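## Task

Find the foam block, which sits in one of the six drawers belonging to the two short, narrow file cabinets (three drawers each), and place it on the desk. When finished, all drawers in the room must be fully closed, both cabinets must remain roughly where they started, and the robot must not tip over or be left leaning. Nothing counts as achieved if it stays in place only because the robot is holding it.

## Robot and tools

ROBOT. A simulated Hello Robot Stretch 4 with one arm: an omni-wheel base, a lift that slides up a mast, a telescoping arm that reaches straight out, a wrist with yaw, pitch and roll, and a two-finger gripper. It stands about 1.6 m tall; the base edge is no more than 0.23 m from the base origin. A loose object may occasionally get nudged by something outside the robot.

FRAMES. Base frame: origin on the floor below the base centre, x ahead, y to the left, z up. hand_pose is reported in this frame and marks a point between the open fingertips; with all wrist joints at zero its axes line up with the base frame, though the printed position may be a little off. The odometry frame is the base frame as it was when the scene began. Heading in base_odometry is positive leftward, between -3.142 and 3.142.

execute_actions. Argument "actions": a list holding one action or nothing (empty just reports state and images). An action contains "base", "joints", or both, plus optional "pace" and "contact_limits"; alternatively it is {"end_of_arm": "enable_torque"} on its own, which re-powers any wrist or gripper motor that shut itself off so it holds its present position. "base" carries exactly one relative move, measured from where the base last reported itself: {"translate_m": d} straight, forward positive, -2 to 2 m; {"strafe_m": d} sideways, left positive, -2 to 2 m; {"rotate_rad": d} in place, counter-clockwise positive, -3.2 to 3.2. "joints" maps joint names to absolute targets: lift_m 0 to 1.2; arm_m 0 to 0.55 (extension); wrist_yaw_rad -1.134 to 4.276 (0 ahead, positive left, 3.14 stowed back, above 3.4 the arm may block it); wrist_pitch_rad -1.117 to 4.259 (0 level, 1.57 pointing down); wrist_roll_rad -1.117 to 4.259 (0 keeps fingers level, positive turns clockwise viewed from behind); gripper_m -0.038 to 0.141, the fingertip gap in metres (negative means fingers squeeze each other). Completion tolerances: lift and arm ±0.004, yaw and roll ±0.02, pitch ±0.05, gripper ±0.004. Joint targets past a limit are clipped and run, with a note; any other bad value or unknown key rejects the whole call. Motions in one action start together but may finish separately; an action runs at most 15 s. Parts you omit can still be driving toward earlier targets without the status showing it. "pace": "slow", "default", "fast" or "max"; base speeds 0.1/0.3/0.4/0.6 m/s and turn rates 1/2/3/4 rad/s, further limited when the lift is above 0.2 (down to 0.3 m/s and 1 rad/s at 1.2). "contact_limits": {"arm_m": v}, v from 0 (gentlest) to 0.75, default 0.5. "cameras": list from head_camera, head_left_camera, head_right_camera, wrist_camera, or "all"; omitted or null means all, [] means none. Images come in the order of the "pictures" line. If a result reports a stop, later motion calls in the same reply are skipped.

wait: {"seconds": 0 to 10}; the scene keeps running and you get the same report as an empty action. zoom_image: {"camera", "region": [x0, y0, x1, y1]} in pixels from the top-left of that camera's latest full image, at most 504 by 504. finished_scene: {"scene": current number}; ends it irreversibly once the last command has settled and says whether the goal was met. Answering without any tool call ends everything.

READINGS. lidar_m: 12 rough horizontal distances from the base origin, one per 30-degree sector, starting straight ahead and going counter-clockwise (4th left, 7th behind, 10th right); "-" means nothing seen or closer than 0.25 m. It senses from about 0.15 m up to robot height, so table tops register, but it may miss glass, thin legs and much behind the robot. wrist_depth_mm: a 7 by 7 grid from the top left of the wrist image, median depth 100 to 2000 mm, "-" for unknown; the robot's own parts appear. base_tilt in degrees, forward and right positive, with a fixed bias up to about 1.5. turned_by_wheels versus turned_by_imu differing by over about 0.1 rad signals a bump or slip, and the heading error is roughly their difference. motor_effort is percent of maximum, positive toward larger joint values, peak in brackets (noisy); wheel efforts positive mean turning right. An effort outside its rest range in on_its_own suggests pushing or carrying.

STATUSES. "done"; "off_target" (resting short, maybe still pushing); "contact_stop_at_<key>" (blocked; lift, arm or wheels go slack, a slack lift may sag under load, slack wheels may roll); "limit_stop_at_<name>"; "time_out"; "torque_fault" (a wrist motor overloaded and went limp; send enable_torque). After a stop the old target is dropped. "limit_stop_at_tilt" means lean above 6 degrees: lift, arm and wheels go slack and ignore commands until the lean eases. "limit_stop_at_own_body" means self-collision; retreating is allowed. It is likely with pitch below -0.2 combined with roll below -0.4 or above 4. In on_its_own, "held at" is the held target, not the position.

GRIPPER. Grip by commanding a gap smaller than the object; going lower squeezes harder and pulls the object toward the wrist by up to a third of the shortfall. Neither the reading nor "done" proves a hold; at commands of 0 or more, a firm grip shows as a clear change in gripper effort. Fingertips jammed on a surface below: raise the lift.

STARTING. To unfold the wrist, one action with lift_m 0.4 and wrist_yaw_rad 0 works.

CAUTIONS. With over 1 kg in hand and arm_m above 0.2, driving or turning can tip the robot, especially fast. Steady pushes or pulls, high grips and high contact limits also risk tipping. A level gripper holding more than about 2 kg, or pressing into something, can fault the wrist. Avoid drops, slams, hard hits and forceful pushes; close drawers fully but gently and do not shove cabinets. A base_tilt off its starting value may mean a wheel is on something low.

CAMERAS. head_camera sits atop the mast facing forward and down (turn the base to look around); head_left_camera and head_right_camera are fisheyes beside it aimed more steeply down, showing base and arm; wrist_camera looks along the fingers, with fingertips near the bottom. Calibration lines give K, distortion, and T_world_to_cam from base frame to camera; expect small per-scene errors, larger for the wrist camera with the arm extended.

Each tool is called after ">>>" by a JSON object that holds its "fn" and its "kwargs", one argument or row to a line.

## Session

>>> {"fn": "execute_actions", "kwargs": {
  "actions": []
}}

Scene clock: 0.00 s.
base_odometry: x=+0.000 y=+0.000 heading=+0.000 (m, m, rad; odometry frame)
turned_by_wheels: +0.000 (rad since the last result)
turned_by_imu: +0.000 (rad since the last result)
base_tilt: forward=-0.3 right=-0.1 (deg)
lidar_m: 1.90 2.04 2.00 2.44 2.00 1.47 1.56 2.00 1.91 2.06 1.26 1.16
base_status: not commanded
joint_positions: lift_m=+0.208 arm_m=-0.003 wrist_yaw_rad=+3.196 wrist_pitch_rad=-0.014 wrist_roll_rad=-0.009 gripper_m=+0.057
joint_status: not commanded
motor_effort: lift_m=+20 arm_m=-1 wrist_yaw_rad=+1 wrist_pitch_rad=-8 wrist_roll_rad=+0 gripper_m=-1 wheel_0=+0 wheel_1=+0 wheel_2=+0 (%)
hand_pose: x=-0.1245 y=+0.0716 z=+0.3899 quat_wxyz=(-0.027, +0.007, -0.004, +1.000) (m; base frame)
wrist_depth_mm: - 138 137 - - 1863 1661 / - - 136 - 1756 1537 1708 / - 105 136 1863 1661 1537 1756 / - 116 137 1863 1618 1576 1708 / 142 140 - 1983 1661 1499 1708 / 204 1618 212 1576 196 1464 1397 / 206 1025 960 153 1025 904 976
pictures: head_camera, head_left_camera, head_right_camera, wrist_camera
Images, in order (width x height): head_camera 420x560, head_left_camera 420x672, head_right_camera 420x672, wrist_camera 616x392.

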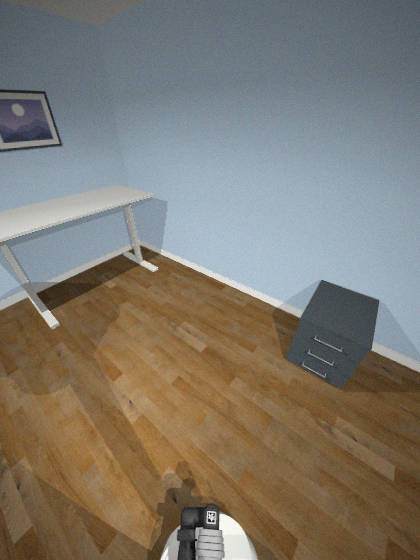

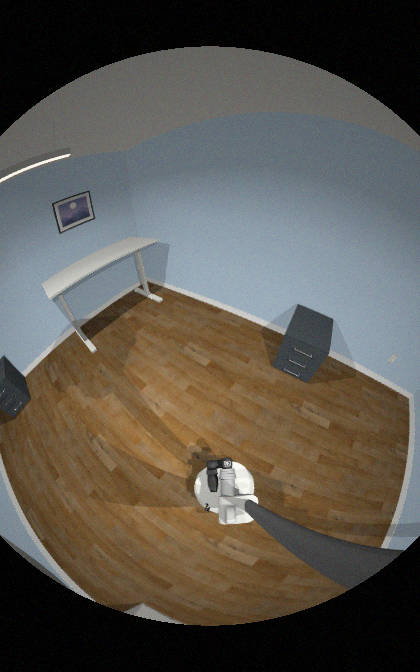

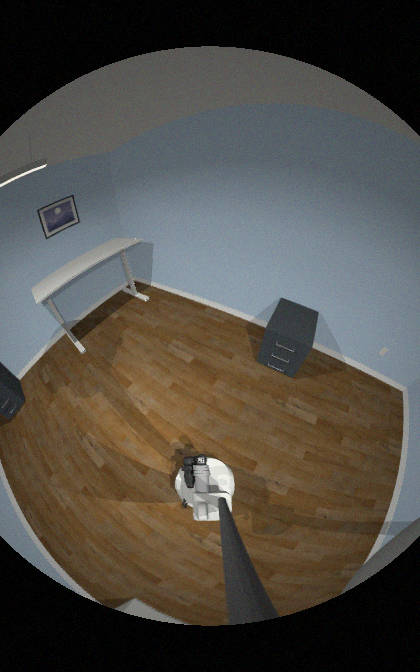

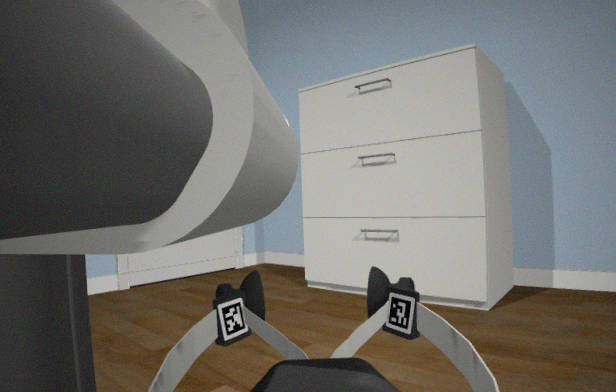

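>>> {"fn": "execute_actions", "kwargs": {
  "actions": [
    {"base":{"rotate_rad":-0.54},"joints":{"lift_m":0.4,"wrist_yaw_rad":0,"gripper_m":0.1}}
  ],
  "cameras": ["head_camera","wrist_camera"]
}}

>>> {"fn": "execute_actions", "kwargs": {
  "actions": [
    {"base":{"translate_m":0.45},"joints":{"wrist_roll_rad":1.57}}
  ],
  "cameras": ["head_camera","wrist_camera"]
}}

Scene clock: 7.30 s.
base_odometry: x=+0.000 y=+0.000 heading=-0.540 (m, m, rad; odometry frame)
turned_by_wheels: -0.540 (rad since the last result)
turned_by_imu: -0.551 (rad since the last result)
base_tilt: forward=-0.3 right=-0.1 (deg)
lidar_m: 1.15 1.90 2.06 2.01 2.44 2.00 1.45 1.55 2.00 1.90 2.04 1.82
base_status: done
joint_positions: lift_m=+0.400 arm_m=-0.003 wrist_yaw_rad=+0.000 wrist_pitch_rad=-0.014 wrist_roll_rad=-0.009 gripper_m=+0.100
joint_status: all done
motor_effort: lift_m=+23(27) arm_m=+0(1) wrist_yaw_rad=+0(5) wrist_pitch_rad=-8(8) wrist_roll_rad=-1(0) gripper_m=+2(3) wheel_0=+2(8) wheel_1=+1(4) wheel_2=+0(2) (%)
hand_pose: x=+0.4568 y=-0.0873 z=+0.5821 quat_wxyz=(+1.000, -0.005, -0.007, +0.000) (m; base frame)
wrist_depth_mm: 1618 1708 1618 1661 1537 1499 1537 / 1661 1618 1661 1576 1618 1464 1499 / 1661 1618 1618 1576 1499 1576 1464 / 1661 1661 1618 1618 1618 1537 1537 / 1661 1661 1661 1008 991 1499 1537 / 1661 1708 215 1008 216 1576 1537 / 1576 1464 1464 148 991 1397 1366
pictures: head_camera, wrist_camera
camera_calibration (this result's frames):
wrist_camera: T_world_to_cam=[[0.00530513, -0.999912, -0.0121683, -0.0756342], [0.0505905, 0.0124212, -0.998642, 0.62514], [0.998705, 0.00468233, 0.0506519, -0.26283], [0, 0, 0, 1]] pos_world=[0.231265, -0.0821619, 0.636683]
Images, in order (width x height): head_camera 420x560, wrist_camera 616x392.

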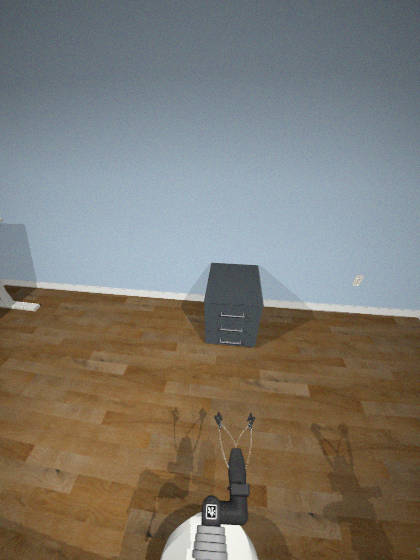

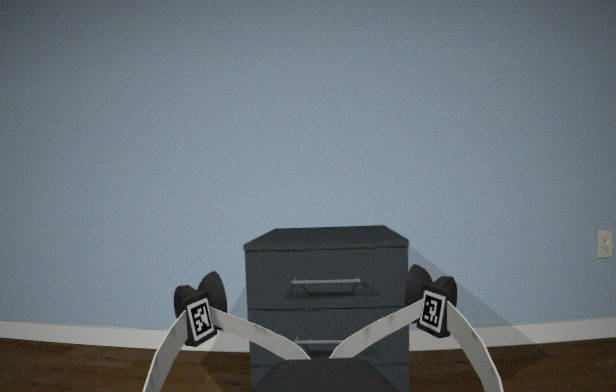

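Scene clock: 10.27 s.
base_odometry: x=+0.386 y=-0.231 heading=-0.540 (m, m, rad; odometry frame)
turned_by_wheels: +0.000 (rad since the last result)
turned_by_imu: +0.000 (rad since the last result)
base_tilt: forward=-0.3 right=-0.1 (deg)
lidar_m: 0.71 1.41 2.00 1.96 2.63 2.48 1.92 2.02 2.02 1.93 1.78 0.78
base_status: done
joint_positions: lift_m=+0.400 arm_m=-0.003 wrist_yaw_rad=+0.000 wrist_pitch_rad=-0.014 wrist_roll_rad=+1.570 gripper_m=+0.100
joint_status: all done
motor_effort: lift_m=+22(23) arm_m=-1(1) wrist_yaw_rad=+1(0) wrist_pitch_rad=-8(8) wrist_roll_rad=+0(4) gripper_m=+1(1) wheel_0=+0(3) wheel_1=+0(8) wheel_2=+0(9) (%)
hand_pose: x=+0.4568 y=-0.0874 z=+0.5821 quat_wxyz=(+0.707, +0.707, -0.005, +0.005) (m; base frame)
wrist_depth_mm: 1078 1078 1060 1078 1098 1078 798 / 1098 1078 1098 1078 521 521 525 / 1118 1078 1078 1098 525 530 525 / 1098 1098 1118 1118 535 535 530 / 1098 1098 1138 1138 539 535 544 / 1138 1138 214 1118 216 544 544 / 1160 1138 1138 152 539 544 820
pictures: head_camera, wrist_camera
camera_calibration (this result's frames):
wrist_camera: T_world_to_cam=[[0.018893, 0.020519, -0.999611, 0.582064], [0.0359929, 0.999127, 0.0211894, 0.124391], [0.999173, -0.0363792, 0.018138, -0.247679], [0, 0, 0, 1]] pos_world=[0.232, -0.145236, 0.583694]
Images, in order (width x height): head_camera 420x560, wrist_camera 616x392.

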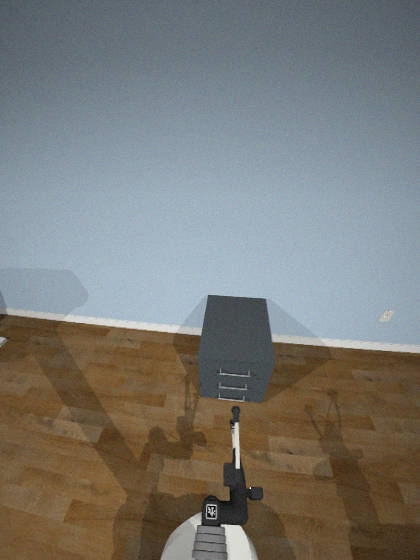

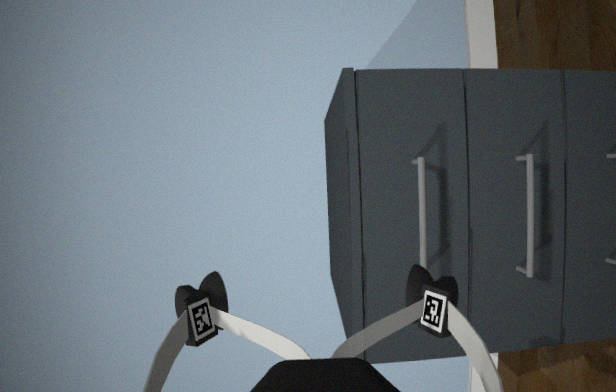

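>>> {"fn": "execute_actions", "kwargs": {
  "actions": [
    {"base":{"strafe_m":-0.06},"joints":{"lift_m":0.25}}
  ],
  "cameras": []
}}

>>> {"fn": "execute_actions", "kwargs": {
  "actions": [
    {"joints":{"arm_m":0.26},"contact_limits":{"arm_m":0.2}}
  ],
  "cameras": ["wrist_camera"]
}}

Scene clock: 14.33 s.
base_odometry: x=+0.355 y=-0.283 heading=-0.540 (m, m, rad; odometry frame)
turned_by_wheels: +0.000 (rad since the last result)
turned_by_imu: +0.002 (rad since the last result)
base_tilt: forward=-0.4 right=-0.1 (deg)
lidar_m: 0.69 1.40 2.06 2.02 2.69 2.47 1.93 2.04 1.94 1.88 1.77 0.78
base_status: done
joint_positions: lift_m=+0.250 arm_m=-0.003 wrist_yaw_rad=+0.000 wrist_pitch_rad=-0.014 wrist_roll_rad=+1.570 gripper_m=+0.100
joint_status: all done
motor_effort: lift_m=+17(23) arm_m=-1(1) wrist_yaw_rad=+1(1) wrist_pitch_rad=-8(8) wrist_roll_rad=+1(0) gripper_m=+3(1) wheel_0=+0(9) wheel_1=+0(15) wheel_2=-1(2) (%)
hand_pose: x=+0.4568 y=-0.0874 z=+0.4325 quat_wxyz=(+0.707, +0.707, -0.005, +0.005) (m; base frame)
wrist_depth_mm: 1098 1078 1098 1078 1078 854 609 / 1060 1098 1060 1118 1098 878 609 / 1078 1118 1118 530 525 525 521 / 1078 1098 1118 530 530 535 535 / 1138 1138 1098 535 530 535 535 / 1138 1160 213 535 217 539 539 / 1160 1160 1138 152 539 539 544
pictures: none
No camera images: the call's "cameras" was empty. Leave "cameras" out to get every camera's image.

Scene clock: 16.23 s.
base_odometry: x=+0.355 y=-0.283 heading=-0.540 (m, m, rad; odometry frame)
turned_by_wheels: +0.000 (rad since the last result)
turned_by_imu: +0.001 (rad since the last result)
base_tilt: forward=-0.3 right=-0.1 (deg)
lidar_m: 0.73 1.38 2.02 2.03 2.69 2.45 1.92 2.03 1.94 1.85 1.79 0.78
base_status: not commanded
joint_positions: lift_m=+0.250 arm_m=+0.259 wrist_yaw_rad=+0.000 wrist_pitch_rad=-0.014 wrist_roll_rad=+1.570 gripper_m=+0.100
joint_status: all done
motor_effort: lift_m=+17(17) arm_m=+5(5) wrist_yaw_rad=+1(0) wrist_pitch_rad=-8(8) wrist_roll_rad=+0(0) gripper_m=-3(1) wheel_0=-1(1) wheel_1=+0(1) wheel_2=-1(1) (%)
contact_limits: arm_m 0.2
hand_pose: x=+0.7185 y=-0.0874 z=+0.4326 quat_wxyz=(+0.707, +0.707, -0.005, +0.005) (m; base frame)
wrist_depth_mm: 820 809 831 798 535 259 260 / 809 820 260 259 262 262 260 / 820 842 263 262 263 264 264 / 831 831 264 264 266 266 266 / 854 854 266 265 268 268 266 / 854 854 215 270 215 270 270 / 866 866 271 153 271 271 243
pictures: wrist_camera
camera_calibration (this result's frames):
wrist_camera: T_world_to_cam=[[0.0190249, 0.0206326, -0.999606, 0.42754], [0.0360492, 0.999123, 0.0213088, 0.118063], [0.999169, -0.0364404, 0.0182645, -0.506581], [0, 0, 0, 1]] pos_world=[0.49377, -0.14524, 0.434108]
Images, in order (width x height): wrist_camera 616x392.

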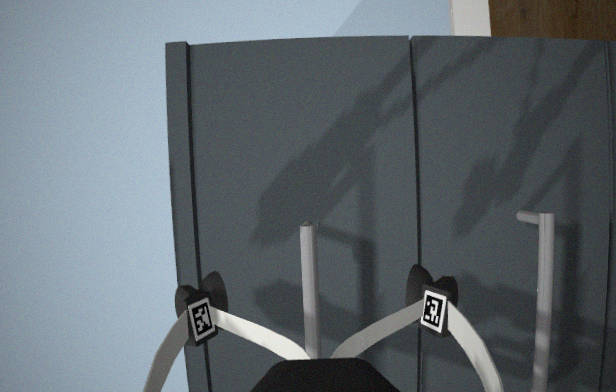

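>>> {"fn": "execute_actions", "kwargs": {
  "actions": [
    {"joints":{"arm_m":0.28}}
  ],
  "cameras": []
}}

>>> {"fn": "execute_actions", "kwargs": {
  "actions": [
    {"joints":{"gripper_m":-0.02}}
  ],
  "cameras": []
}}

>>> {"fn": "execute_actions", "kwargs": {
  "actions": [
    {"joints":{"arm_m":0.0}}
  ],
  "cameras": ["head_camera"]
}}

Scene clock: 18.53 s.
base_odometry: x=+0.355 y=-0.283 heading=-0.540 (m, m, rad; odometry frame)
turned_by_wheels: +0.000 (rad since the last result)
turned_by_imu: +0.001 (rad since the last result)
base_tilt: forward=-0.3 right=-0.1 (deg)
lidar_m: 0.72 1.40 2.03 2.04 2.68 2.48 1.89 2.04 1.96 1.86 1.80 0.77
base_status: not commanded
joint_positions: lift_m=+0.250 arm_m=+0.279 wrist_yaw_rad=+0.000 wrist_pitch_rad=-0.014 wrist_roll_rad=+1.570 gripper_m=+0.100
joint_status: all done
motor_effort: lift_m=+17(18) arm_m=+5(4) wrist_yaw_rad=+1(1) wrist_pitch_rad=-8(8) wrist_roll_rad=+1(0) gripper_m=-6(2) wheel_0=+0(1) wheel_1=+1(0) wheel_2=-1(1) (%)
hand_pose: x=+0.7385 y=-0.0874 z=+0.4326 quat_wxyz=(+0.707, +0.707, -0.005, +0.005) (m; base frame)
wrist_depth_mm: 798 798 239 239 240 240 - / 798 798 241 240 241 241 242 / 820 809 243 242 242 244 243 / 820 820 244 246 246 246 245 / 831 820 246 246 247 247 248 / 820 820 215 248 216 249 251 / 854 842 252 152 252 252 -
pictures: none
No camera images: the call's "cameras" was empty. Leave "cameras" out to get every camera's image.

Scene clock: 20.47 s.
base_odometry: x=+0.355 y=-0.283 heading=-0.540 (m, m, rad; odometry frame)
turned_by_wheels: +0.000 (rad since the last result)
turned_by_imu: +0.001 (rad since the last result)
base_tilt: forward=-0.3 right=-0.1 (deg)
lidar_m: 0.71 1.39 2.03 2.04 2.69 2.48 1.92 2.04 1.96 1.87 1.79 0.75
base_status: not commanded
joint_positions: lift_m=+0.250 arm_m=+0.279 wrist_yaw_rad=+0.001 wrist_pitch_rad=-0.016 wrist_roll_rad=+1.570 gripper_m=-0.019
joint_status: all done
motor_effort: lift_m=+17(17) arm_m=+4(5) wrist_yaw_rad=-2(2) wrist_pitch_rad=-2(8) wrist_roll_rad=+0(0) gripper_m=-13(16) wheel_0=-1(0) wheel_1=+0(1) wheel_2=-1(1) (%)
hand_pose: x=+0.7388 y=-0.0872 z=+0.4332 quat_wxyz=(+0.707, +0.707, -0.005, +0.006) (m; base frame)
wrist_depth_mm: 809 788 233 234 235 239 - / 809 798 236 236 235 241 240 / 820 809 236 237 238 243 242 / 820 831 237 239 240 244 245 / 831 820 240 240 240 247 246 / 842 854 242 208 187 248 249 / 854 854 245 196 246 250 -
pictures: none
No camera images: the call's "cameras" was empty. Leave "cameras" out to get every camera's image.

Scene clock: 22.43 s.
base_odometry: x=+0.355 y=-0.283 heading=-0.539 (m, m, rad; odometry frame)
turned_by_wheels: +0.001 (rad since the last result)
turned_by_imu: +0.002 (rad since the last result)
base_tilt: forward=-0.3 right=-0.1 (deg)
lidar_m: 0.43 0.49 2.01 2.04 2.70 2.47 1.91 2.03 1.93 1.88 1.78 0.49
base_status: not commanded
joint_positions: lift_m=+0.250 arm_m=+0.001 wrist_yaw_rad=+0.009 wrist_pitch_rad=-0.016 wrist_roll_rad=+1.570 gripper_m=-0.020
joint_status: all done
on_its_own: wrist_yaw_rad is at rest, and its effort (-25) is outside its rest range (-13 to +13)
motor_effort: lift_m=+17(17) arm_m=-4(10) wrist_yaw_rad=-25(27) wrist_pitch_rad=-5(5) wrist_roll_rad=+0(0) gripper_m=-13(13) wheel_0=+6(5) wheel_1=+1(1) wheel_2=+3(3) (%)
hand_pose: x=+0.4610 y=-0.0848 z=+0.4329 quat_wxyz=(+0.707, +0.707, -0.002, +0.009) (m; base frame)
wrist_depth_mm: 1042 1060 640 640 228 854 609 / 1078 1098 229 229 229 820 597 / 1078 1078 230 230 231 521 521 / 1098 1098 235 234 234 521 525 / 1118 1138 236 235 236 530 535 / 1118 1138 238 203 187 535 539 / 1138 1160 241 174 241 544 549
pictures: head_camera
Images, in order (width x height): head_camera 420x560.

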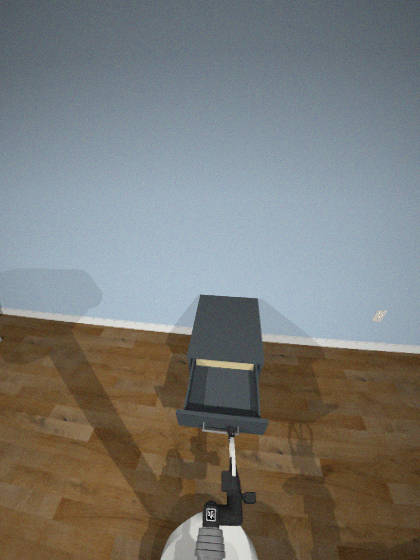

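Something yellow; pull further.

>>> {"fn": "execute_actions", "kwargs": {
  "actions": [
    {"base":{"translate_m":-0.14},"pace":"slow"}
  ],
  "cameras": ["head_camera"]
}}

>>> {"fn": "zoom_image", "kwargs": {
  "camera": "head_camera",
  "region": [140, 280, 320, 460]
}}

Scene clock: 27.17 s.
base_odometry: x=+0.235 y=-0.211 heading=-0.539 (m, m, rad; odometry frame)
turned_by_wheels: +0.000 (rad since the last result)
turned_by_imu: +0.002 (rad since the last result)
base_tilt: forward=-0.3 right=-0.1 (deg)
lidar_m: 0.51 0.58 2.09 2.04 2.62 2.32 1.75 1.88 1.94 1.86 1.95 0.56
base_status: done
joint_positions: lift_m=+0.250 arm_m=+0.001 wrist_yaw_rad=+0.000 wrist_pitch_rad=-0.015 wrist_roll_rad=+1.570 gripper_m=-0.020
joint_status: not commanded
motor_effort: lift_m=+18(17) arm_m=-4(4) wrist_yaw_rad=+0(31) wrist_pitch_rad=-7(7) wrist_roll_rad=+0(0) gripper_m=-15(17) wheel_0=-1(5) wheel_1=-1(6) wheel_2=+2(15) (%)
hand_pose: x=+0.4602 y=-0.0873 z=+0.4327 quat_wxyz=(+0.707, +0.707, -0.005, +0.005) (m; base frame)
wrist_depth_mm: 1160 1205 1229 1229 1229 842 615 / 1229 1255 1229 312 1205 878 603 / 1255 1229 315 317 317 668 621 / 1255 1205 317 315 319 668 634 / 1229 1255 322 319 322 683 634 / 1281 1281 1255 202 187 691 627 / 1308 1308 177 183 324 683 647
pictures: head_camera
Images, in order (width x height): head_camera 420x560.

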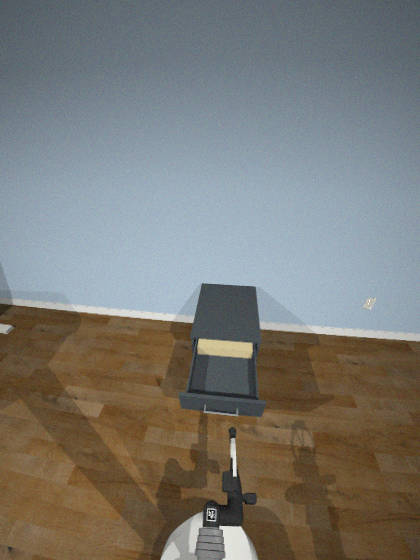

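Region (140, 280, 320, 460) of head_camera's 420x560 image, scaled by 2.800, with more detail than that image has.

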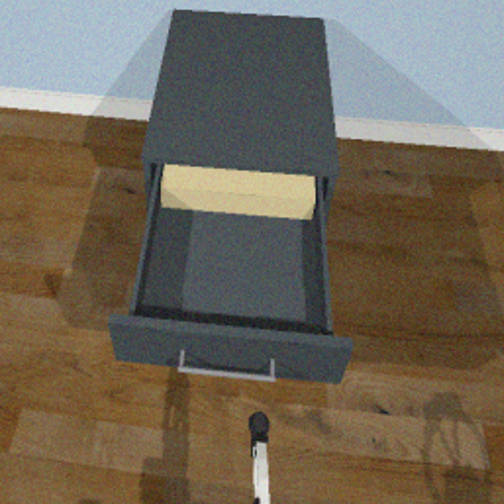

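>>> {"fn": "execute_actions", "kwargs": {
  "actions": [
    {"joints":{"lift_m":0.215}}
  ],
  "cameras": []
}}

>>> {"fn": "execute_actions", "kwargs": {
  "actions": [
    {"joints":{"arm_m":0.47},"contact_limits":{"arm_m":0.3}}
  ],
  "cameras": ["wrist_camera"]
}}

Scene clock: 30.77 s.
base_odometry: x=+0.235 y=-0.211 heading=-0.539 (m, m, rad; odometry frame)
turned_by_wheels: +0.000 (rad since the last result)
turned_by_imu: +0.001 (rad since the last result)
base_tilt: forward=-0.3 right=-0.1 (deg)
lidar_m: 0.50 0.60 2.11 2.05 2.64 2.31 1.78 1.87 1.95 1.84 1.98 0.55
base_status: not commanded
joint_positions: lift_m=+0.215 arm_m=+0.001 wrist_yaw_rad=+0.000 wrist_pitch_rad=-0.015 wrist_roll_rad=+1.570 gripper_m=-0.020
joint_status: all done
motor_effort: lift_m=+18(18) arm_m=-4(4) wrist_yaw_rad=+0(0) wrist_pitch_rad=-7(8) wrist_roll_rad=-1(0) gripper_m=-12(14) wheel_0=-1(2) wheel_1=-1(1) wheel_2=+2(1) (%)
hand_pose: x=+0.4602 y=-0.0873 z=+0.3977 quat_wxyz=(+0.707, +0.707, -0.005, +0.005) (m; base frame)
wrist_depth_mm: 1182 1205 1205 1205 1255 778 564 / 1229 1229 312 312 1205 788 564 / 1255 1229 315 315 668 668 564 / 1255 1281 317 319 668 661 574 / 1229 1255 322 319 676 668 585 / 1255 1281 322 202 187 676 585 / 1308 1281 177 183 676 683 591
pictures: none
No camera images: the call's "cameras" was empty. Leave "cameras" out to get every camera's image.

Scene clock: 33.10 s.
base_odometry: x=+0.235 y=-0.211 heading=-0.540 (m, m, rad; odometry frame)
turned_by_wheels: -0.001 (rad since the last result)
turned_by_imu: +0.001 (rad since the last result)
base_tilt: forward=-0.3 right=-0.1 (deg)
lidar_m: 0.90 1.56 2.06 2.03 2.62 2.31 1.78 1.88 1.97 1.86 1.95 0.93
base_status: not commanded
joint_positions: lift_m=+0.215 arm_m=+0.446 wrist_yaw_rad=-0.007 wrist_pitch_rad=-0.015 wrist_roll_rad=+1.570 gripper_m=-0.020
joint_status: arm_m contact_stop (moved +0.445 of +0.469)
on_its_own: arm_m is slack since a contact_stop (your +0.470 is given up); wrist_yaw_rad is at rest, and its effort (+20) is outside its rest range (-13 to +13)
motor_effort: lift_m=+18(18) arm_m=+0(22) wrist_yaw_rad=+20(39) wrist_pitch_rad=-6(8) wrist_roll_rad=+0(0) gripper_m=-14(11) wheel_0=-2(7) wheel_1=-2(6) wheel_2=-5(12) (%)
contact_limits: arm_m 0.3
hand_pose: x=+0.9045 y=-0.0894 z=+0.3977 quat_wxyz=(+0.707, +0.707, -0.008, +0.003) (m; base frame)
wrist_depth_mm: 778 225 226 227 226 227 - / 778 226 228 229 228 229 228 / 788 229 229 230 229 229 230 / 798 230 229 230 230 232 232 / 778 230 230 232 233 231 233 / 809 232 232 202 187 235 235 / 820 233 196 185 235 200 -
pictures: wrist_camera
camera_calibration (this result's frames):
wrist_camera: T_world_to_cam=[[0.0197102, 0.0205495, -0.999595, 0.388528], [0.0428626, 0.998852, 0.0213794, 0.107855], [0.998887, -0.0432666, 0.0188068, -0.692387], [0, 0, 0, 1]] pos_world=[0.679336, -0.145672, 0.399086]
Images, in order (width x height): wrist_camera 616x392.

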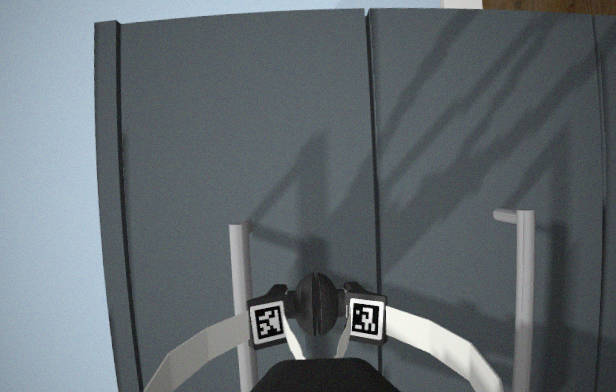

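>>> {"fn": "execute_actions", "kwargs": {
  "actions": [
    {"joints":{"arm_m":0.3,"gripper_m":0.1}}
  ],
  "cameras": []
}}

>>> {"fn": "execute_actions", "kwargs": {
  "actions": [
    {"joints":{"lift_m":0.095}}
  ],
  "cameras": []
}}

>>> {"fn": "execute_actions", "kwargs": {
  "actions": [
    {"joints":{"arm_m":0.422},"contact_limits":{"arm_m":0.2}}
  ],
  "cameras": ["wrist_camera"]
}}

>>> {"fn": "execute_actions", "kwargs": {
  "actions": [
    {"joints":{"gripper_m":-0.02}}
  ],
  "cameras": []
}}

>>> {"fn": "execute_actions", "kwargs": {
  "actions": [
    {"joints":{"arm_m":0.09}}
  ],
  "cameras": ["head_camera"]
}}

>>> {"fn": "zoom_image", "kwargs": {
  "camera": "head_camera",
  "region": [140, 280, 320, 460]
}}

Scene clock: 38.33 s.
base_odometry: x=+0.235 y=-0.211 heading=-0.539 (m, m, rad; odometry frame)
turned_by_wheels: +0.001 (rad since the last result)
turned_by_imu: +0.003 (rad since the last result)
base_tilt: forward=-0.2 right=-0.1 (deg)
lidar_m: 0.87 1.55 2.10 2.01 2.64 2.33 1.78 1.88 1.97 1.85 1.96 0.96
base_status: not commanded
joint_positions: lift_m=+0.215 arm_m=+0.301 wrist_yaw_rad=+0.000 wrist_pitch_rad=-0.014 wrist_roll_rad=+1.570 gripper_m=+0.100
joint_status: all done
motor_effort: lift_m=+18(18) arm_m=-5(2) wrist_yaw_rad=+1(20) wrist_pitch_rad=-7(9) wrist_roll_rad=+0(0) gripper_m=+0(14) wheel_0=+0(2) wheel_1=+0(2) wheel_2=+1(5) (%)
hand_pose: x=+0.7602 y=-0.0874 z=+0.3975 quat_wxyz=(+0.707, +0.707, -0.005, +0.005) (m; base frame)
wrist_depth_mm: 917 904 904 904 917 778 559 / 931 917 368 370 368 370 373 / 931 931 373 373 373 373 375 / 946 931 370 375 375 377 379 / 946 960 379 379 377 377 382 / 946 946 213 379 217 382 384 / 976 976 384 152 384 387 387
pictures: none
No camera images: the call's "cameras" was empty. Leave "cameras" out to get every camera's image.

Scene clock: 39.87 s.
base_odometry: x=+0.235 y=-0.211 heading=-0.539 (m, m, rad; odometry frame)
turned_by_wheels: +0.000 (rad since the last result)
turned_by_imu: +0.001 (rad since the last result)
base_tilt: forward=-0.3 right=-0.1 (deg)
lidar_m: 0.85 1.53 2.09 2.05 2.63 2.31 1.78 1.88 1.94 1.85 1.97 0.94
base_status: not commanded
joint_positions: lift_m=+0.095 arm_m=+0.301 wrist_yaw_rad=+0.000 wrist_pitch_rad=-0.014 wrist_roll_rad=+1.570 gripper_m=+0.100
joint_status: all done
motor_effort: lift_m=+18(14) arm_m=-5(5) wrist_yaw_rad=+1(1) wrist_pitch_rad=-8(8) wrist_roll_rad=+0(0) gripper_m=-2(2) wheel_0=+0(0) wheel_1=+0(0) wheel_2=+0(1) (%)
hand_pose: x=+0.7602 y=-0.0874 z=+0.2775 quat_wxyz=(+0.707, +0.707, -0.005, +0.005) (m; base frame)
wrist_depth_mm: 904 917 917 917 891 535 384 / 931 904 370 370 368 368 397 / 931 368 370 370 375 375 402 / 946 373 375 375 379 373 397 / 946 377 375 379 377 379 410 / 960 379 214 377 216 382 415 / 976 382 387 152 384 384 407
pictures: none
No camera images: the call's "cameras" was empty. Leave "cameras" out to get every camera's image.

Scene clock: 41.27 s.
base_odometry: x=+0.235 y=-0.211 heading=-0.539 (m, m, rad; odometry frame)
turned_by_wheels: +0.000 (rad since the last result)
turned_by_imu: +0.001 (rad since the last result)
base_tilt: forward=-0.3 right=-0.1 (deg)
lidar_m: 0.87 1.54 2.09 2.05 2.62 2.33 1.76 1.89 1.96 1.84 1.98 0.94
base_status: not commanded
joint_positions: lift_m=+0.095 arm_m=+0.421 wrist_yaw_rad=+0.000 wrist_pitch_rad=-0.014 wrist_roll_rad=+1.570 gripper_m=+0.100
joint_status: all done
motor_effort: lift_m=+18(18) arm_m=+5(7) wrist_yaw_rad=+1(1) wrist_pitch_rad=-8(9) wrist_roll_rad=+0(1) gripper_m=+3(1) wheel_0=+1(0) wheel_1=+0(0) wheel_2=+1(1) (%)
contact_limits: arm_m 0.2
hand_pose: x=+0.8805 y=-0.0874 z=+0.2775 quat_wxyz=(+0.707, +0.707, -0.005, +0.005) (m; base frame)
wrist_depth_mm: 521 249 248 249 249 249 - / 249 249 252 250 251 251 251 / 252 252 252 251 252 253 253 / 253 252 253 253 254 256 255 / 254 254 254 255 256 256 256 / 256 257 214 257 216 259 228 / 259 258 258 152 259 259 -
pictures: wrist_camera
camera_calibration (this result's frames):
wrist_camera: T_world_to_cam=[[0.0189361, 0.0206835, -0.999607, 0.269558], [0.0360637, 0.999121, 0.0213566, 0.115505], [0.99917, -0.0364539, 0.0181735, -0.665576], [0, 0, 0, 1]] pos_world=[0.655753, -0.145241, 0.279081]
Images, in order (width x height): wrist_camera 616x392.

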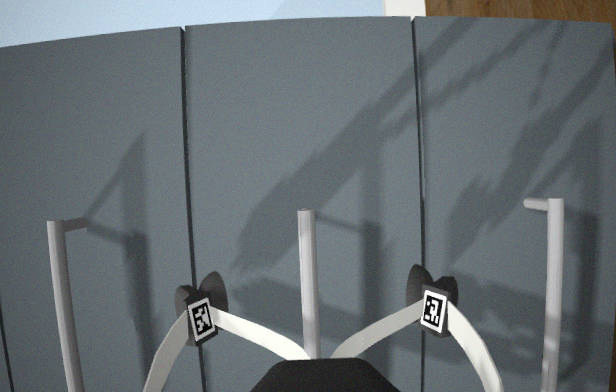

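Scene clock: 43.20 s.
base_odometry: x=+0.235 y=-0.211 heading=-0.539 (m, m, rad; odometry frame)
turned_by_wheels: +0.000 (rad since the last result)
turned_by_imu: +0.001 (rad since the last result)
base_tilt: forward=-0.3 right=-0.1 (deg)
lidar_m: 0.87 1.55 2.08 2.03 2.60 2.32 1.80 1.86 1.96 1.83 1.97 0.91
base_status: not commanded
joint_positions: lift_m=+0.095 arm_m=+0.421 wrist_yaw_rad=+0.001 wrist_pitch_rad=-0.017 wrist_roll_rad=+1.570 gripper_m=-0.019
joint_status: all done
motor_effort: lift_m=+18(18) arm_m=+4(5) wrist_yaw_rad=-1(2) wrist_pitch_rad=+0(9) wrist_roll_rad=+0(0) gripper_m=-18(17) wheel_0=+1(0) wheel_1=+0(0) wheel_2=+1(1) (%)
hand_pose: x=+0.8808 y=-0.0872 z=+0.2783 quat_wxyz=(+0.707, +0.707, -0.006, +0.006) (m; base frame)
wrist_depth_mm: 521 250 244 245 244 249 - / 249 249 246 247 246 249 250 / 251 251 248 248 249 253 252 / 253 253 251 250 251 253 252 / 254 255 252 251 252 256 255 / 257 258 253 211 188 257 257 / 259 258 255 203 257 257 -
pictures: none
No camera images: the call's "cameras" was empty. Leave "cameras" out to get every camera's image.

Scene clock: 45.30 s.
base_odometry: x=+0.235 y=-0.211 heading=-0.538 (m, m, rad; odometry frame)
turned_by_wheels: +0.001 (rad since the last result)
turned_by_imu: +0.002 (rad since the last result)
base_tilt: forward=-0.3 right=-0.1 (deg)
lidar_m: 0.55 0.61 2.09 2.02 2.64 2.32 1.76 1.87 1.94 1.85 1.97 0.58
base_status: not commanded
joint_positions: lift_m=+0.095 arm_m=+0.091 wrist_yaw_rad=+0.010 wrist_pitch_rad=-0.016 wrist_roll_rad=+1.570 gripper_m=-0.019
joint_status: all done
on_its_own: wrist_yaw_rad is at rest, and its effort (-28) is outside its rest range (-13 to +13)
motor_effort: lift_m=+18(18) arm_m=-5(8) wrist_yaw_rad=-28(35) wrist_pitch_rad=-2(2) wrist_roll_rad=+0(0) gripper_m=-20(19) wheel_0=+7(7) wheel_1=+3(3) wheel_2=+6(6) (%)
hand_pose: x=+0.5511 y=-0.0844 z=+0.2781 quat_wxyz=(+0.707, +0.707, -0.002, +0.009) (m; base frame)
wrist_depth_mm: 1118 1118 242 241 242 544 392 / 1118 1118 243 244 245 549 399 / 1138 1160 245 246 245 569 407 / 1160 1138 248 248 249 580 404 / 1160 1160 252 251 250 585 415 / 1205 1160 251 210 188 585 418 / 1182 1182 255 201 255 469 413
pictures: head_camera
Images, in order (width x height): head_camera 420x560.

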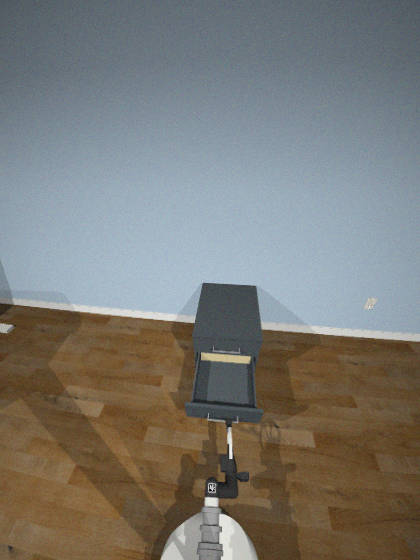

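Region (140, 280, 320, 460) of head_camera's 420x560 image, scaled by 2.800, with more detail than that image has.

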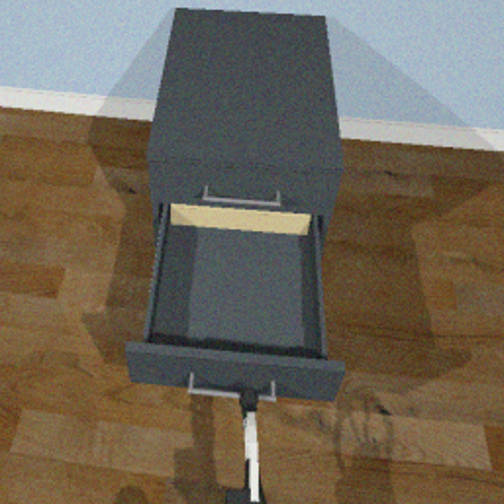

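Empty. Push closed.

>>> {"fn": "execute_actions", "kwargs": {
  "actions": [
    {"joints":{"arm_m":0.45},"contact_limits":{"arm_m":0.3}}
  ],
  "cameras": []
}}

>>> {"fn": "execute_actions", "kwargs": {
  "actions": [
    {"joints":{"gripper_m":0.1}}
  ],
  "cameras": []
}}

>>> {"fn": "execute_actions", "kwargs": {
  "actions": [
    {"joints":{"arm_m":0.3}}
  ],
  "cameras": []
}}

>>> {"fn": "execute_actions", "kwargs": {
  "actions": [
    {"joints":{"lift_m":0.0,"wrist_pitch_rad":0.25}}
  ],
  "cameras": ["wrist_camera"]
}}

Scene clock: 49.53 s.
base_odometry: x=+0.235 y=-0.211 heading=-0.539 (m, m, rad; odometry frame)
turned_by_wheels: -0.001 (rad since the last result)
turned_by_imu: +0.000 (rad since the last result)
base_tilt: forward=-0.3 right=-0.1 (deg)
lidar_m: 0.86 1.55 2.08 2.03 2.62 2.34 1.78 1.87 1.94 1.88 1.97 0.94
base_status: not commanded
joint_positions: lift_m=+0.095 arm_m=+0.448 wrist_yaw_rad=-0.005 wrist_pitch_rad=-0.017 wrist_roll_rad=+1.570 gripper_m=-0.020
joint_status: all done
on_its_own: wrist_yaw_rad is at rest, and its effort (+15) is outside its rest range (-13 to +13)
motor_effort: lift_m=+18(18) arm_m=+10(11) wrist_yaw_rad=+15(29) wrist_pitch_rad=-1(3) wrist_roll_rad=+0(0) gripper_m=-8(19) wheel_0=+2(7) wheel_1=+2(3) wheel_2=-5(6) (%)
contact_limits: arm_m 0.3
hand_pose: x=+0.9071 y=-0.0888 z=+0.2783 quat_wxyz=(+0.707, +0.707, -0.008, +0.004) (m; base frame)
wrist_depth_mm: 223 222 224 224 223 224 - / 224 224 224 225 224 225 225 / 226 225 226 227 227 228 228 / 228 227 228 227 228 227 227 / 228 229 229 229 229 229 229 / 229 229 229 197 188 231 231 / 230 230 230 170 231 231 -
pictures: none
No camera images: the call's "cameras" was empty. Leave "cameras" out to get every camera's image.

Scene clock: 51.47 s.
base_odometry: x=+0.235 y=-0.211 heading=-0.539 (m, m, rad; odometry frame)
turned_by_wheels: +0.000 (rad since the last result)
turned_by_imu: +0.001 (rad since the last result)
base_tilt: forward=-0.3 right=-0.1 (deg)
lidar_m: 0.87 1.56 2.09 2.04 2.60 2.33 1.76 1.88 1.91 1.85 1.98 0.93
base_status: not commanded
joint_positions: lift_m=+0.095 arm_m=+0.448 wrist_yaw_rad=-0.008 wrist_pitch_rad=-0.017 wrist_roll_rad=+1.570 gripper_m=+0.100
joint_status: all done
on_its_own: wrist_yaw_rad is at rest, and its effort (+23) is outside its rest range (-13 to +13)
motor_effort: lift_m=+18(18) arm_m=+10(10) wrist_yaw_rad=+23(23) wrist_pitch_rad=+0(1) wrist_roll_rad=+0(0) gripper_m=-3(8) wheel_0=+4(4) wheel_1=+4(4) wheel_2=-9(9) (%)
hand_pose: x=+0.9069 y=-0.0896 z=+0.2784 quat_wxyz=(+0.707, +0.707, -0.009, +0.003) (m; base frame)
wrist_depth_mm: 224 224 224 226 225 225 - / 224 225 226 225 226 226 226 / 225 227 227 227 226 227 228 / 228 227 229 229 228 229 229 / 228 229 230 229 230 230 230 / 229 229 229 198 189 231 231 / 230 232 231 150 232 232 -
pictures: none
No camera images: the call's "cameras" was empty. Leave "cameras" out to get every camera's image.

Scene clock: 52.97 s.
base_odometry: x=+0.235 y=-0.211 heading=-0.539 (m, m, rad; odometry frame)
turned_by_wheels: +0.000 (rad since the last result)
turned_by_imu: +0.001 (rad since the last result)
base_tilt: forward=-0.3 right=-0.1 (deg)
lidar_m: 0.83 1.55 2.10 2.05 2.63 2.32 1.77 1.85 1.96 1.85 1.98 0.92
base_status: not commanded
joint_positions: lift_m=+0.095 arm_m=+0.301 wrist_yaw_rad=+0.000 wrist_pitch_rad=-0.014 wrist_roll_rad=+1.570 gripper_m=+0.100
joint_status: all done
motor_effort: lift_m=+18(18) arm_m=-5(8) wrist_yaw_rad=+1(23) wrist_pitch_rad=-9(10) wrist_roll_rad=+0(0) gripper_m=+1(2) wheel_0=+2(4) wheel_1=+2(4) wheel_2=+0(8) (%)
hand_pose: x=+0.7602 y=-0.0874 z=+0.2775 quat_wxyz=(+0.707, +0.707, -0.005, +0.005) (m; base frame)
wrist_depth_mm: 917 917 917 931 917 539 387 / 931 370 373 373 370 370 397 / 946 373 370 375 373 373 402 / 931 370 373 375 375 375 399 / 960 370 375 377 377 377 410 / 976 379 214 382 216 379 413 / 976 382 379 152 384 382 407
pictures: none
No camera images: the call's "cameras" was empty. Leave "cameras" out to get every camera's image.

Scene clock: 54.37 s.
base_odometry: x=+0.235 y=-0.211 heading=-0.539 (m, m, rad; odometry frame)
turned_by_wheels: +0.000 (rad since the last result)
turned_by_imu: +0.001 (rad since the last result)
base_tilt: forward=-0.3 right=-0.1 (deg)
lidar_m: 0.86 1.55 2.09 2.03 2.61 2.34 1.79 1.87 1.97 1.85 1.95 0.93
base_status: not commanded
joint_positions: lift_m=+0.000 arm_m=+0.301 wrist_yaw_rad=+0.000 wrist_pitch_rad=+0.252 wrist_roll_rad=+1.570 gripper_m=+0.100
joint_status: all done
motor_effort: lift_m=+18(18) arm_m=-5(5) wrist_yaw_rad=+1(1) wrist_pitch_rad=-7(5) wrist_roll_rad=+0(1) gripper_m=+3(0) wheel_0=+2(2) wheel_1=+2(2) wheel_2=+0(0) (%)
hand_pose: x=+0.7511 y=-0.0874 z=+0.1065 quat_wxyz=(+0.702, +0.701, +0.089, -0.089) (m; base frame)
wrist_depth_mm: 798 842 904 569 312 213 - / 325 343 368 430 319 216 177 / 325 345 366 389 324 220 180 / 325 345 364 392 327 223 181 / 325 347 366 394 332 224 182 / 327 347 214 394 216 203 182 / 329 343 368 153 315 202 -
pictures: wrist_camera
camera_calibration (this result's frames):
wrist_camera: T_world_to_cam=[[-0.244748, 0.0206919, -0.969366, 0.295906], [0.0404944, 0.999118, 0.0111029, 0.121612], [0.968741, -0.0365365, -0.24537, -0.48223], [0, 0, 0, 1]] pos_world=[0.534653, -0.145247, 0.167166]
Images, in order (width x height): wrist_camera 616x392.

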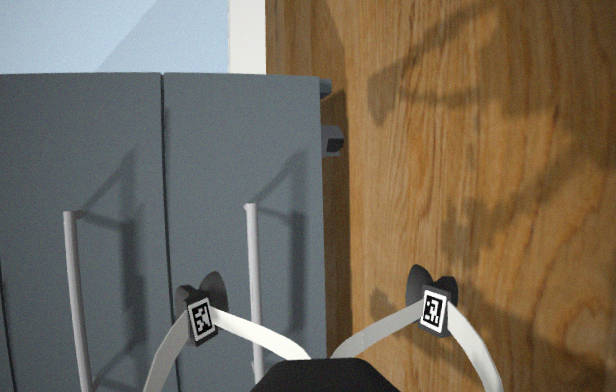

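Target z≈0.125.

>>> {"fn": "execute_actions", "kwargs": {
  "actions": [
    {"joints":{"lift_m":0.018,"arm_m":0.425},"contact_limits":{"arm_m":0.2}}
  ],
  "cameras": ["wrist_camera"]
}}

>>> {"fn": "execute_actions", "kwargs": {
  "actions": [
    {"joints":{"gripper_m":-0.02}}
  ],
  "cameras": []
}}

>>> {"fn": "execute_actions", "kwargs": {
  "actions": [
    {"joints":{"arm_m":0.1}}
  ],
  "cameras": ["head_camera"]
}}

>>> {"fn": "zoom_image", "kwargs": {
  "camera": "head_camera",
  "region": [140, 280, 320, 460]
}}

Scene clock: 58.40 s.
base_odometry: x=+0.235 y=-0.211 heading=-0.539 (m, m, rad; odometry frame)
turned_by_wheels: +0.000 (rad since the last result)
turned_by_imu: +0.002 (rad since the last result)
base_tilt: forward=-0.3 right=-0.1 (deg)
lidar_m: 0.87 1.56 2.10 2.05 2.61 2.33 1.74 1.89 1.96 1.85 1.98 0.92
base_status: not commanded
joint_positions: lift_m=+0.018 arm_m=+0.424 wrist_yaw_rad=+0.000 wrist_pitch_rad=+0.252 wrist_roll_rad=+1.570 gripper_m=+0.100
joint_status: all done
motor_effort: lift_m=+23(22) arm_m=+5(7) wrist_yaw_rad=+1(2) wrist_pitch_rad=-8(8) wrist_roll_rad=+0(0) gripper_m=-3(2) wheel_0=+2(2) wheel_1=+2(2) wheel_2=+0(0) (%)
contact_limits: arm_m 0.2
hand_pose: x=+0.8744 y=-0.0874 z=+0.1240 quat_wxyz=(+0.702, +0.701, +0.089, -0.089) (m; base frame)
wrist_depth_mm: 217 229 243 262 297 236 - / 216 229 243 260 296 240 196 / 218 230 245 262 298 244 200 / 219 231 246 262 279 246 201 / 220 233 248 260 282 249 202 / 220 234 215 263 216 225 202 / 221 232 249 152 285 224 -
pictures: wrist_camera
camera_calibration (this result's frames):
wrist_camera: T_world_to_cam=[[-0.244957, 0.0206709, -0.969313, 0.343198], [0.0404116, 0.999122, 0.0110941, 0.116474], [0.968691, -0.0364539, -0.245577, -0.597346], [0, 0, 0, 1]] pos_world=[0.658006, -0.145241, 0.184679]
Images, in order (width x height): wrist_camera 616x392.

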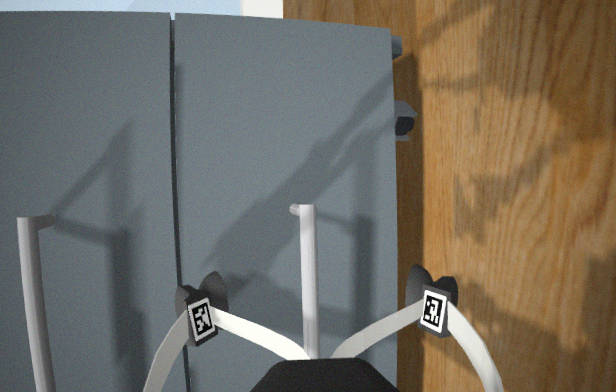

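Scene clock: 60.33 s.
base_odometry: x=+0.235 y=-0.211 heading=-0.539 (m, m, rad; odometry frame)
turned_by_wheels: +0.000 (rad since the last result)
turned_by_imu: +0.001 (rad since the last result)
base_tilt: forward=-0.3 right=-0.1 (deg)
lidar_m: 0.86 1.54 2.11 2.05 2.61 2.30 1.78 1.87 1.94 1.85 1.98 0.94
base_status: not commanded
joint_positions: lift_m=+0.018 arm_m=+0.424 wrist_yaw_rad=+0.001 wrist_pitch_rad=+0.250 wrist_roll_rad=+1.570 gripper_m=-0.019
joint_status: all done
motor_effort: lift_m=+23(23) arm_m=+3(5) wrist_yaw_rad=-2(2) wrist_pitch_rad=-1(9) wrist_roll_rad=+0(0) gripper_m=-18(17) wheel_0=+2(2) wheel_1=+1(2) wheel_2=+1(1) (%)
hand_pose: x=+0.8749 y=-0.0871 z=+0.1247 quat_wxyz=(+0.702, +0.701, +0.088, -0.088) (m; base frame)
wrist_depth_mm: 216 228 239 255 294 238 - / 218 228 241 255 273 243 198 / 219 229 243 258 274 245 200 / 220 231 243 260 276 250 202 / 220 232 245 256 279 249 203 / 220 232 244 208 187 249 203 / 222 231 244 175 278 216 -
pictures: none
No camera images: the call's "cameras" was empty. Leave "cameras" out to get every camera's image.

Scene clock: 62.43 s.
base_odometry: x=+0.235 y=-0.211 heading=-0.538 (m, m, rad; odometry frame)
turned_by_wheels: +0.001 (rad since the last result)
turned_by_imu: +0.002 (rad since the last result)
base_tilt: forward=-0.3 right=-0.1 (deg)
lidar_m: 0.56 1.54 2.11 2.04 2.64 2.32 1.77 1.88 1.96 1.86 1.98 0.61
base_status: not commanded
joint_positions: lift_m=+0.018 arm_m=+0.101 wrist_yaw_rad=+0.011 wrist_pitch_rad=+0.251 wrist_roll_rad=+1.570 gripper_m=-0.019
joint_status: all done
on_its_own: wrist_yaw_rad is at rest, and its effort (-32) is outside its rest range (-13 to +13)
motor_effort: lift_m=+23(23) arm_m=-4(8) wrist_yaw_rad=-32(32) wrist_pitch_rad=-4(3) wrist_roll_rad=+0(0) gripper_m=-18(18) wheel_0=+6(6) wheel_1=+2(3) wheel_2=+5(5) (%)
hand_pose: x=+0.5522 y=-0.0843 z=+0.1245 quat_wxyz=(+0.702, +0.701, +0.092, -0.084) (m; base frame)
wrist_depth_mm: 991 1025 236 256 293 238 - / 976 1008 240 256 272 244 198 / 496 521 241 256 274 246 200 / 500 525 244 257 276 249 203 / 504 535 248 256 278 251 203 / 512 535 244 208 189 251 204 / 512 530 213 175 282 216 -
pictures: head_camera
Images, in order (width x height): head_camera 420x560.

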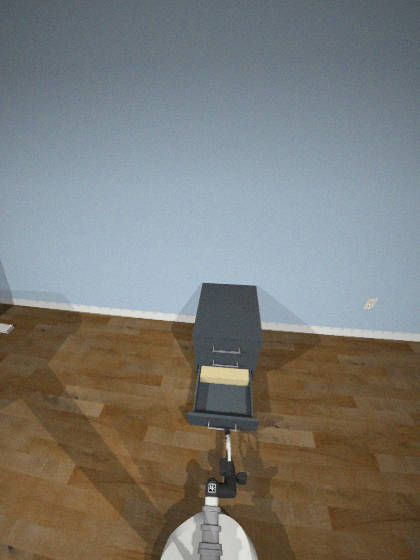

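Region (140, 280, 320, 460) of head_camera's 420x560 image, scaled by 2.800, with more detail than that image has.

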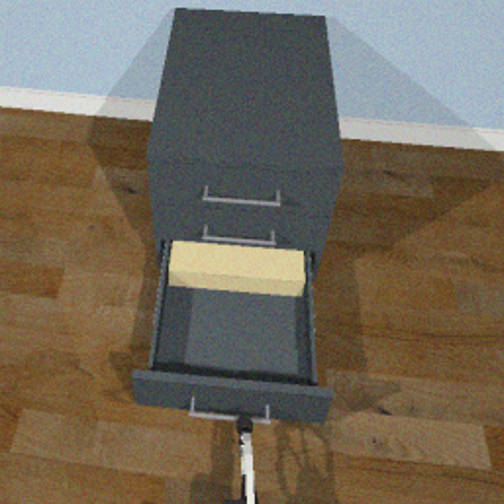

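Empty. Close and turn to the other cabinet.

>>> {"fn": "execute_actions", "kwargs": {
  "actions": [
    {"joints":{"arm_m":0.445},"contact_limits":{"arm_m":0.3}}
  ],
  "cameras": []
}}

>>> {"fn": "execute_actions", "kwargs": {
  "actions": [
    {"joints":{"gripper_m":0.1}}
  ],
  "cameras": []
}}

>>> {"fn": "execute_actions", "kwargs": {
  "actions": [
    {"joints":{"arm_m":0.0,"wrist_pitch_rad":0}}
  ],
  "cameras": ["wrist_camera"]
}}

>>> {"fn": "execute_actions", "kwargs": {
  "actions": [
    {"base":{"rotate_rad":1.6},"joints":{"lift_m":0.25}}
  ],
  "cameras": ["head_camera"]
}}

Scene clock: 67.33 s.
base_odometry: x=+0.235 y=-0.211 heading=-0.539 (m, m, rad; odometry frame)
turned_by_wheels: -0.002 (rad since the last result)
turned_by_imu: +0.000 (rad since the last result)
base_tilt: forward=-0.3 right=-0.1 (deg)
lidar_m: 0.87 1.57 2.10 2.04 2.62 2.33 1.77 1.88 1.96 1.85 1.94 0.92
base_status: not commanded
joint_positions: lift_m=+0.018 arm_m=+0.444 wrist_yaw_rad=-0.003 wrist_pitch_rad=+0.254 wrist_roll_rad=+1.570 gripper_m=-0.020
joint_status: all done
motor_effort: lift_m=+22(23) arm_m=+7(7) wrist_yaw_rad=+10(32) wrist_pitch_rad=-12(11) wrist_roll_rad=+0(0) gripper_m=-13(22) wheel_0=-2(6) wheel_1=-1(3) wheel_2=-3(5) (%)
contact_limits: arm_m 0.3
hand_pose: x=+0.8938 y=-0.0883 z=+0.1237 quat_wxyz=(+0.702, +0.701, +0.088, -0.090) (m; base frame)
wrist_depth_mm: 200 211 224 241 283 236 - / 202 212 226 240 257 238 195 / 202 213 227 242 258 242 199 / 202 215 228 241 259 245 202 / 203 216 229 239 260 246 201 / 204 215 225 209 186 247 202 / 204 214 227 210 263 213 -
pictures: none
No camera images: the call's "cameras" was empty. Leave "cameras" out to get every camera's image.

Scene clock: 69.27 s.
base_odometry: x=+0.235 y=-0.211 heading=-0.539 (m, m, rad; odometry frame)
turned_by_wheels: +0.000 (rad since the last result)
turned_by_imu: +0.001 (rad since the last result)
base_tilt: forward=-0.3 right=-0.1 (deg)
lidar_m: 0.87 1.53 2.09 2.04 2.60 2.32 1.78 1.87 1.94 1.86 1.93 0.94
base_status: not commanded
joint_positions: lift_m=+0.018 arm_m=+0.444 wrist_yaw_rad=-0.001 wrist_pitch_rad=+0.257 wrist_roll_rad=+1.570 gripper_m=+0.100
joint_status: all done
motor_effort: lift_m=+22(22) arm_m=+5(7) wrist_yaw_rad=+5(10) wrist_pitch_rad=-21(21) wrist_roll_rad=+0(0) gripper_m=+1(11) wheel_0=-1(1) wheel_1=+0(1) wheel_2=-1(3) (%)
hand_pose: x=+0.8939 y=-0.0878 z=+0.1227 quat_wxyz=(+0.702, +0.701, +0.090, -0.091) (m; base frame)
wrist_depth_mm: 200 211 224 239 257 232 - / 200 211 225 240 257 236 193 / 201 213 226 241 258 239 196 / 202 214 228 240 259 242 198 / 202 214 228 240 263 244 198 / 203 214 223 210 205 232 198 / 204 215 184 187 265 221 -
pictures: none
No camera images: the call's "cameras" was empty. Leave "cameras" out to get every camera's image.

Scene clock: 70.93 s.
base_odometry: x=+0.235 y=-0.211 heading=-0.539 (m, m, rad; odometry frame)
turned_by_wheels: +0.000 (rad since the last result)
turned_by_imu: +0.001 (rad since the last result)
base_tilt: forward=-0.3 right=-0.1 (deg)
lidar_m: 0.83 1.53 2.09 2.05 2.64 2.34 1.76 1.86 1.93 1.87 1.96 0.97
base_status: not commanded
joint_positions: lift_m=+0.018 arm_m=+0.137 wrist_yaw_rad=+0.000 wrist_pitch_rad=+0.003 wrist_roll_rad=+1.570 gripper_m=+0.100
joint_status: arm_m limit_stop_at_own_body (moved -0.307 of -0.444); the others done
on_its_own: lift_m is slack since a limit_stop_at_own_body; arm_m is slack since a limit_stop_at_own_body (your +0.000 is given up)
motor_effort: lift_m=+20(22) arm_m=+0(3) wrist_yaw_rad=+2(8) wrist_pitch_rad=-9(37) wrist_roll_rad=-1(0) gripper_m=+0(1) wheel_0=+0(1) wheel_1=+1(0) wheel_2=+0(1) (%)
hand_pose: x=+0.5966 y=-0.0875 z=+0.1953 quat_wxyz=(+0.707, +0.707, +0.001, -0.001) (m; base frame)
wrist_depth_mm: 1060 1060 1078 1078 707 368 - / 1060 1078 1078 1098 647 382 276 / 1060 535 535 535 539 389 281 / 1098 535 539 535 549 397 283 / 1098 539 539 544 549 399 287 / 1098 539 214 544 217 345 287 / 1138 539 554 152 549 347 -
pictures: wrist_camera
camera_calibration (this result's frames):
wrist_camera: T_world_to_cam=[[0.00219002, 0.0207242, -0.999783, 0.202799], [0.0367518, 0.999108, 0.0207908, 0.127294], [0.999322, -0.0367893, 0.00142641, -0.377285], [0, 0, 0, 1]] pos_world=[0.371907, -0.145263, 0.200646]
Images, in order (width x height): wrist_camera 616x392.

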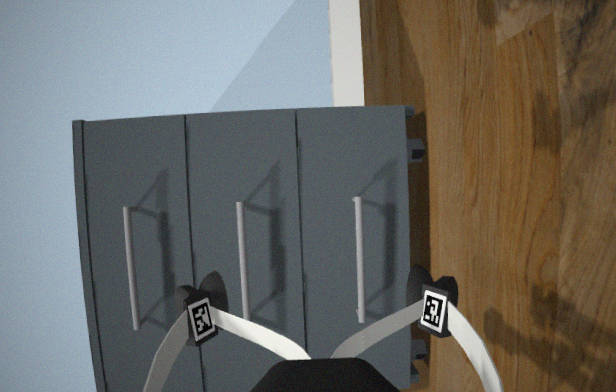

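not run: a stop came earlier in this reply.

>>> {"fn": "execute_actions", "kwargs": {
  "actions": [
    {"base":{"rotate_rad":1.6},"joints":{"lift_m":0.25,"arm_m":0.1}}
  ],
  "cameras": ["head_camera"]
}}

Scene clock: 73.90 s.
base_odometry: x=+0.235 y=-0.211 heading=+1.061 (m, m, rad; odometry frame)
turned_by_wheels: +1.600 (rad since the last result)
turned_by_imu: +1.639 (rad since the last result)
base_tilt: forward=-0.3 right=-0.1 (deg)
lidar_m: 2.05 2.61 2.29 1.76 1.92 1.94 1.88 1.90 0.93 0.87 1.58 2.08
base_status: done
joint_positions: lift_m=+0.250 arm_m=+0.101 wrist_yaw_rad=+0.000 wrist_pitch_rad=+0.003 wrist_roll_rad=+1.570 gripper_m=+0.100
joint_status: all done
motor_effort: lift_m=+23(27) arm_m=-4(7) wrist_yaw_rad=+1(2) wrist_pitch_rad=-9(9) wrist_roll_rad=+0(1) gripper_m=+4(0) wheel_0=-2(8) wheel_1=-2(5) wheel_2=+1(6) (%)
hand_pose: x=+0.5603 y=-0.0874 z=+0.4273 quat_wxyz=(+0.707, +0.707, +0.001, -0.001) (m; base frame)
wrist_depth_mm: - - - - 1576 831 591 / - - - - 1661 831 591 / - - - - 1756 854 609 / - - - - 1756 878 615 / - - - - 1808 866 609 / - - 214 - 216 759 621 / - - - 152 1576 768 627
pictures: head_camera
Images, in order (width x height): head_camera 420x560.

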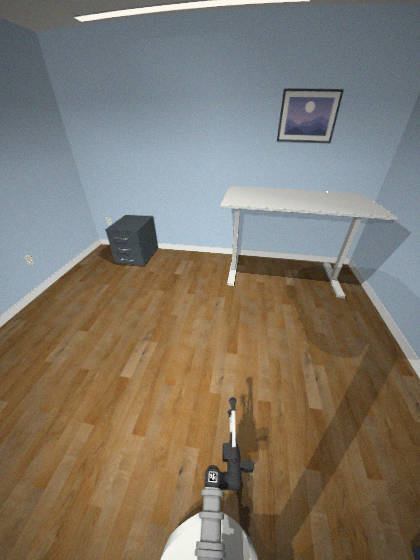

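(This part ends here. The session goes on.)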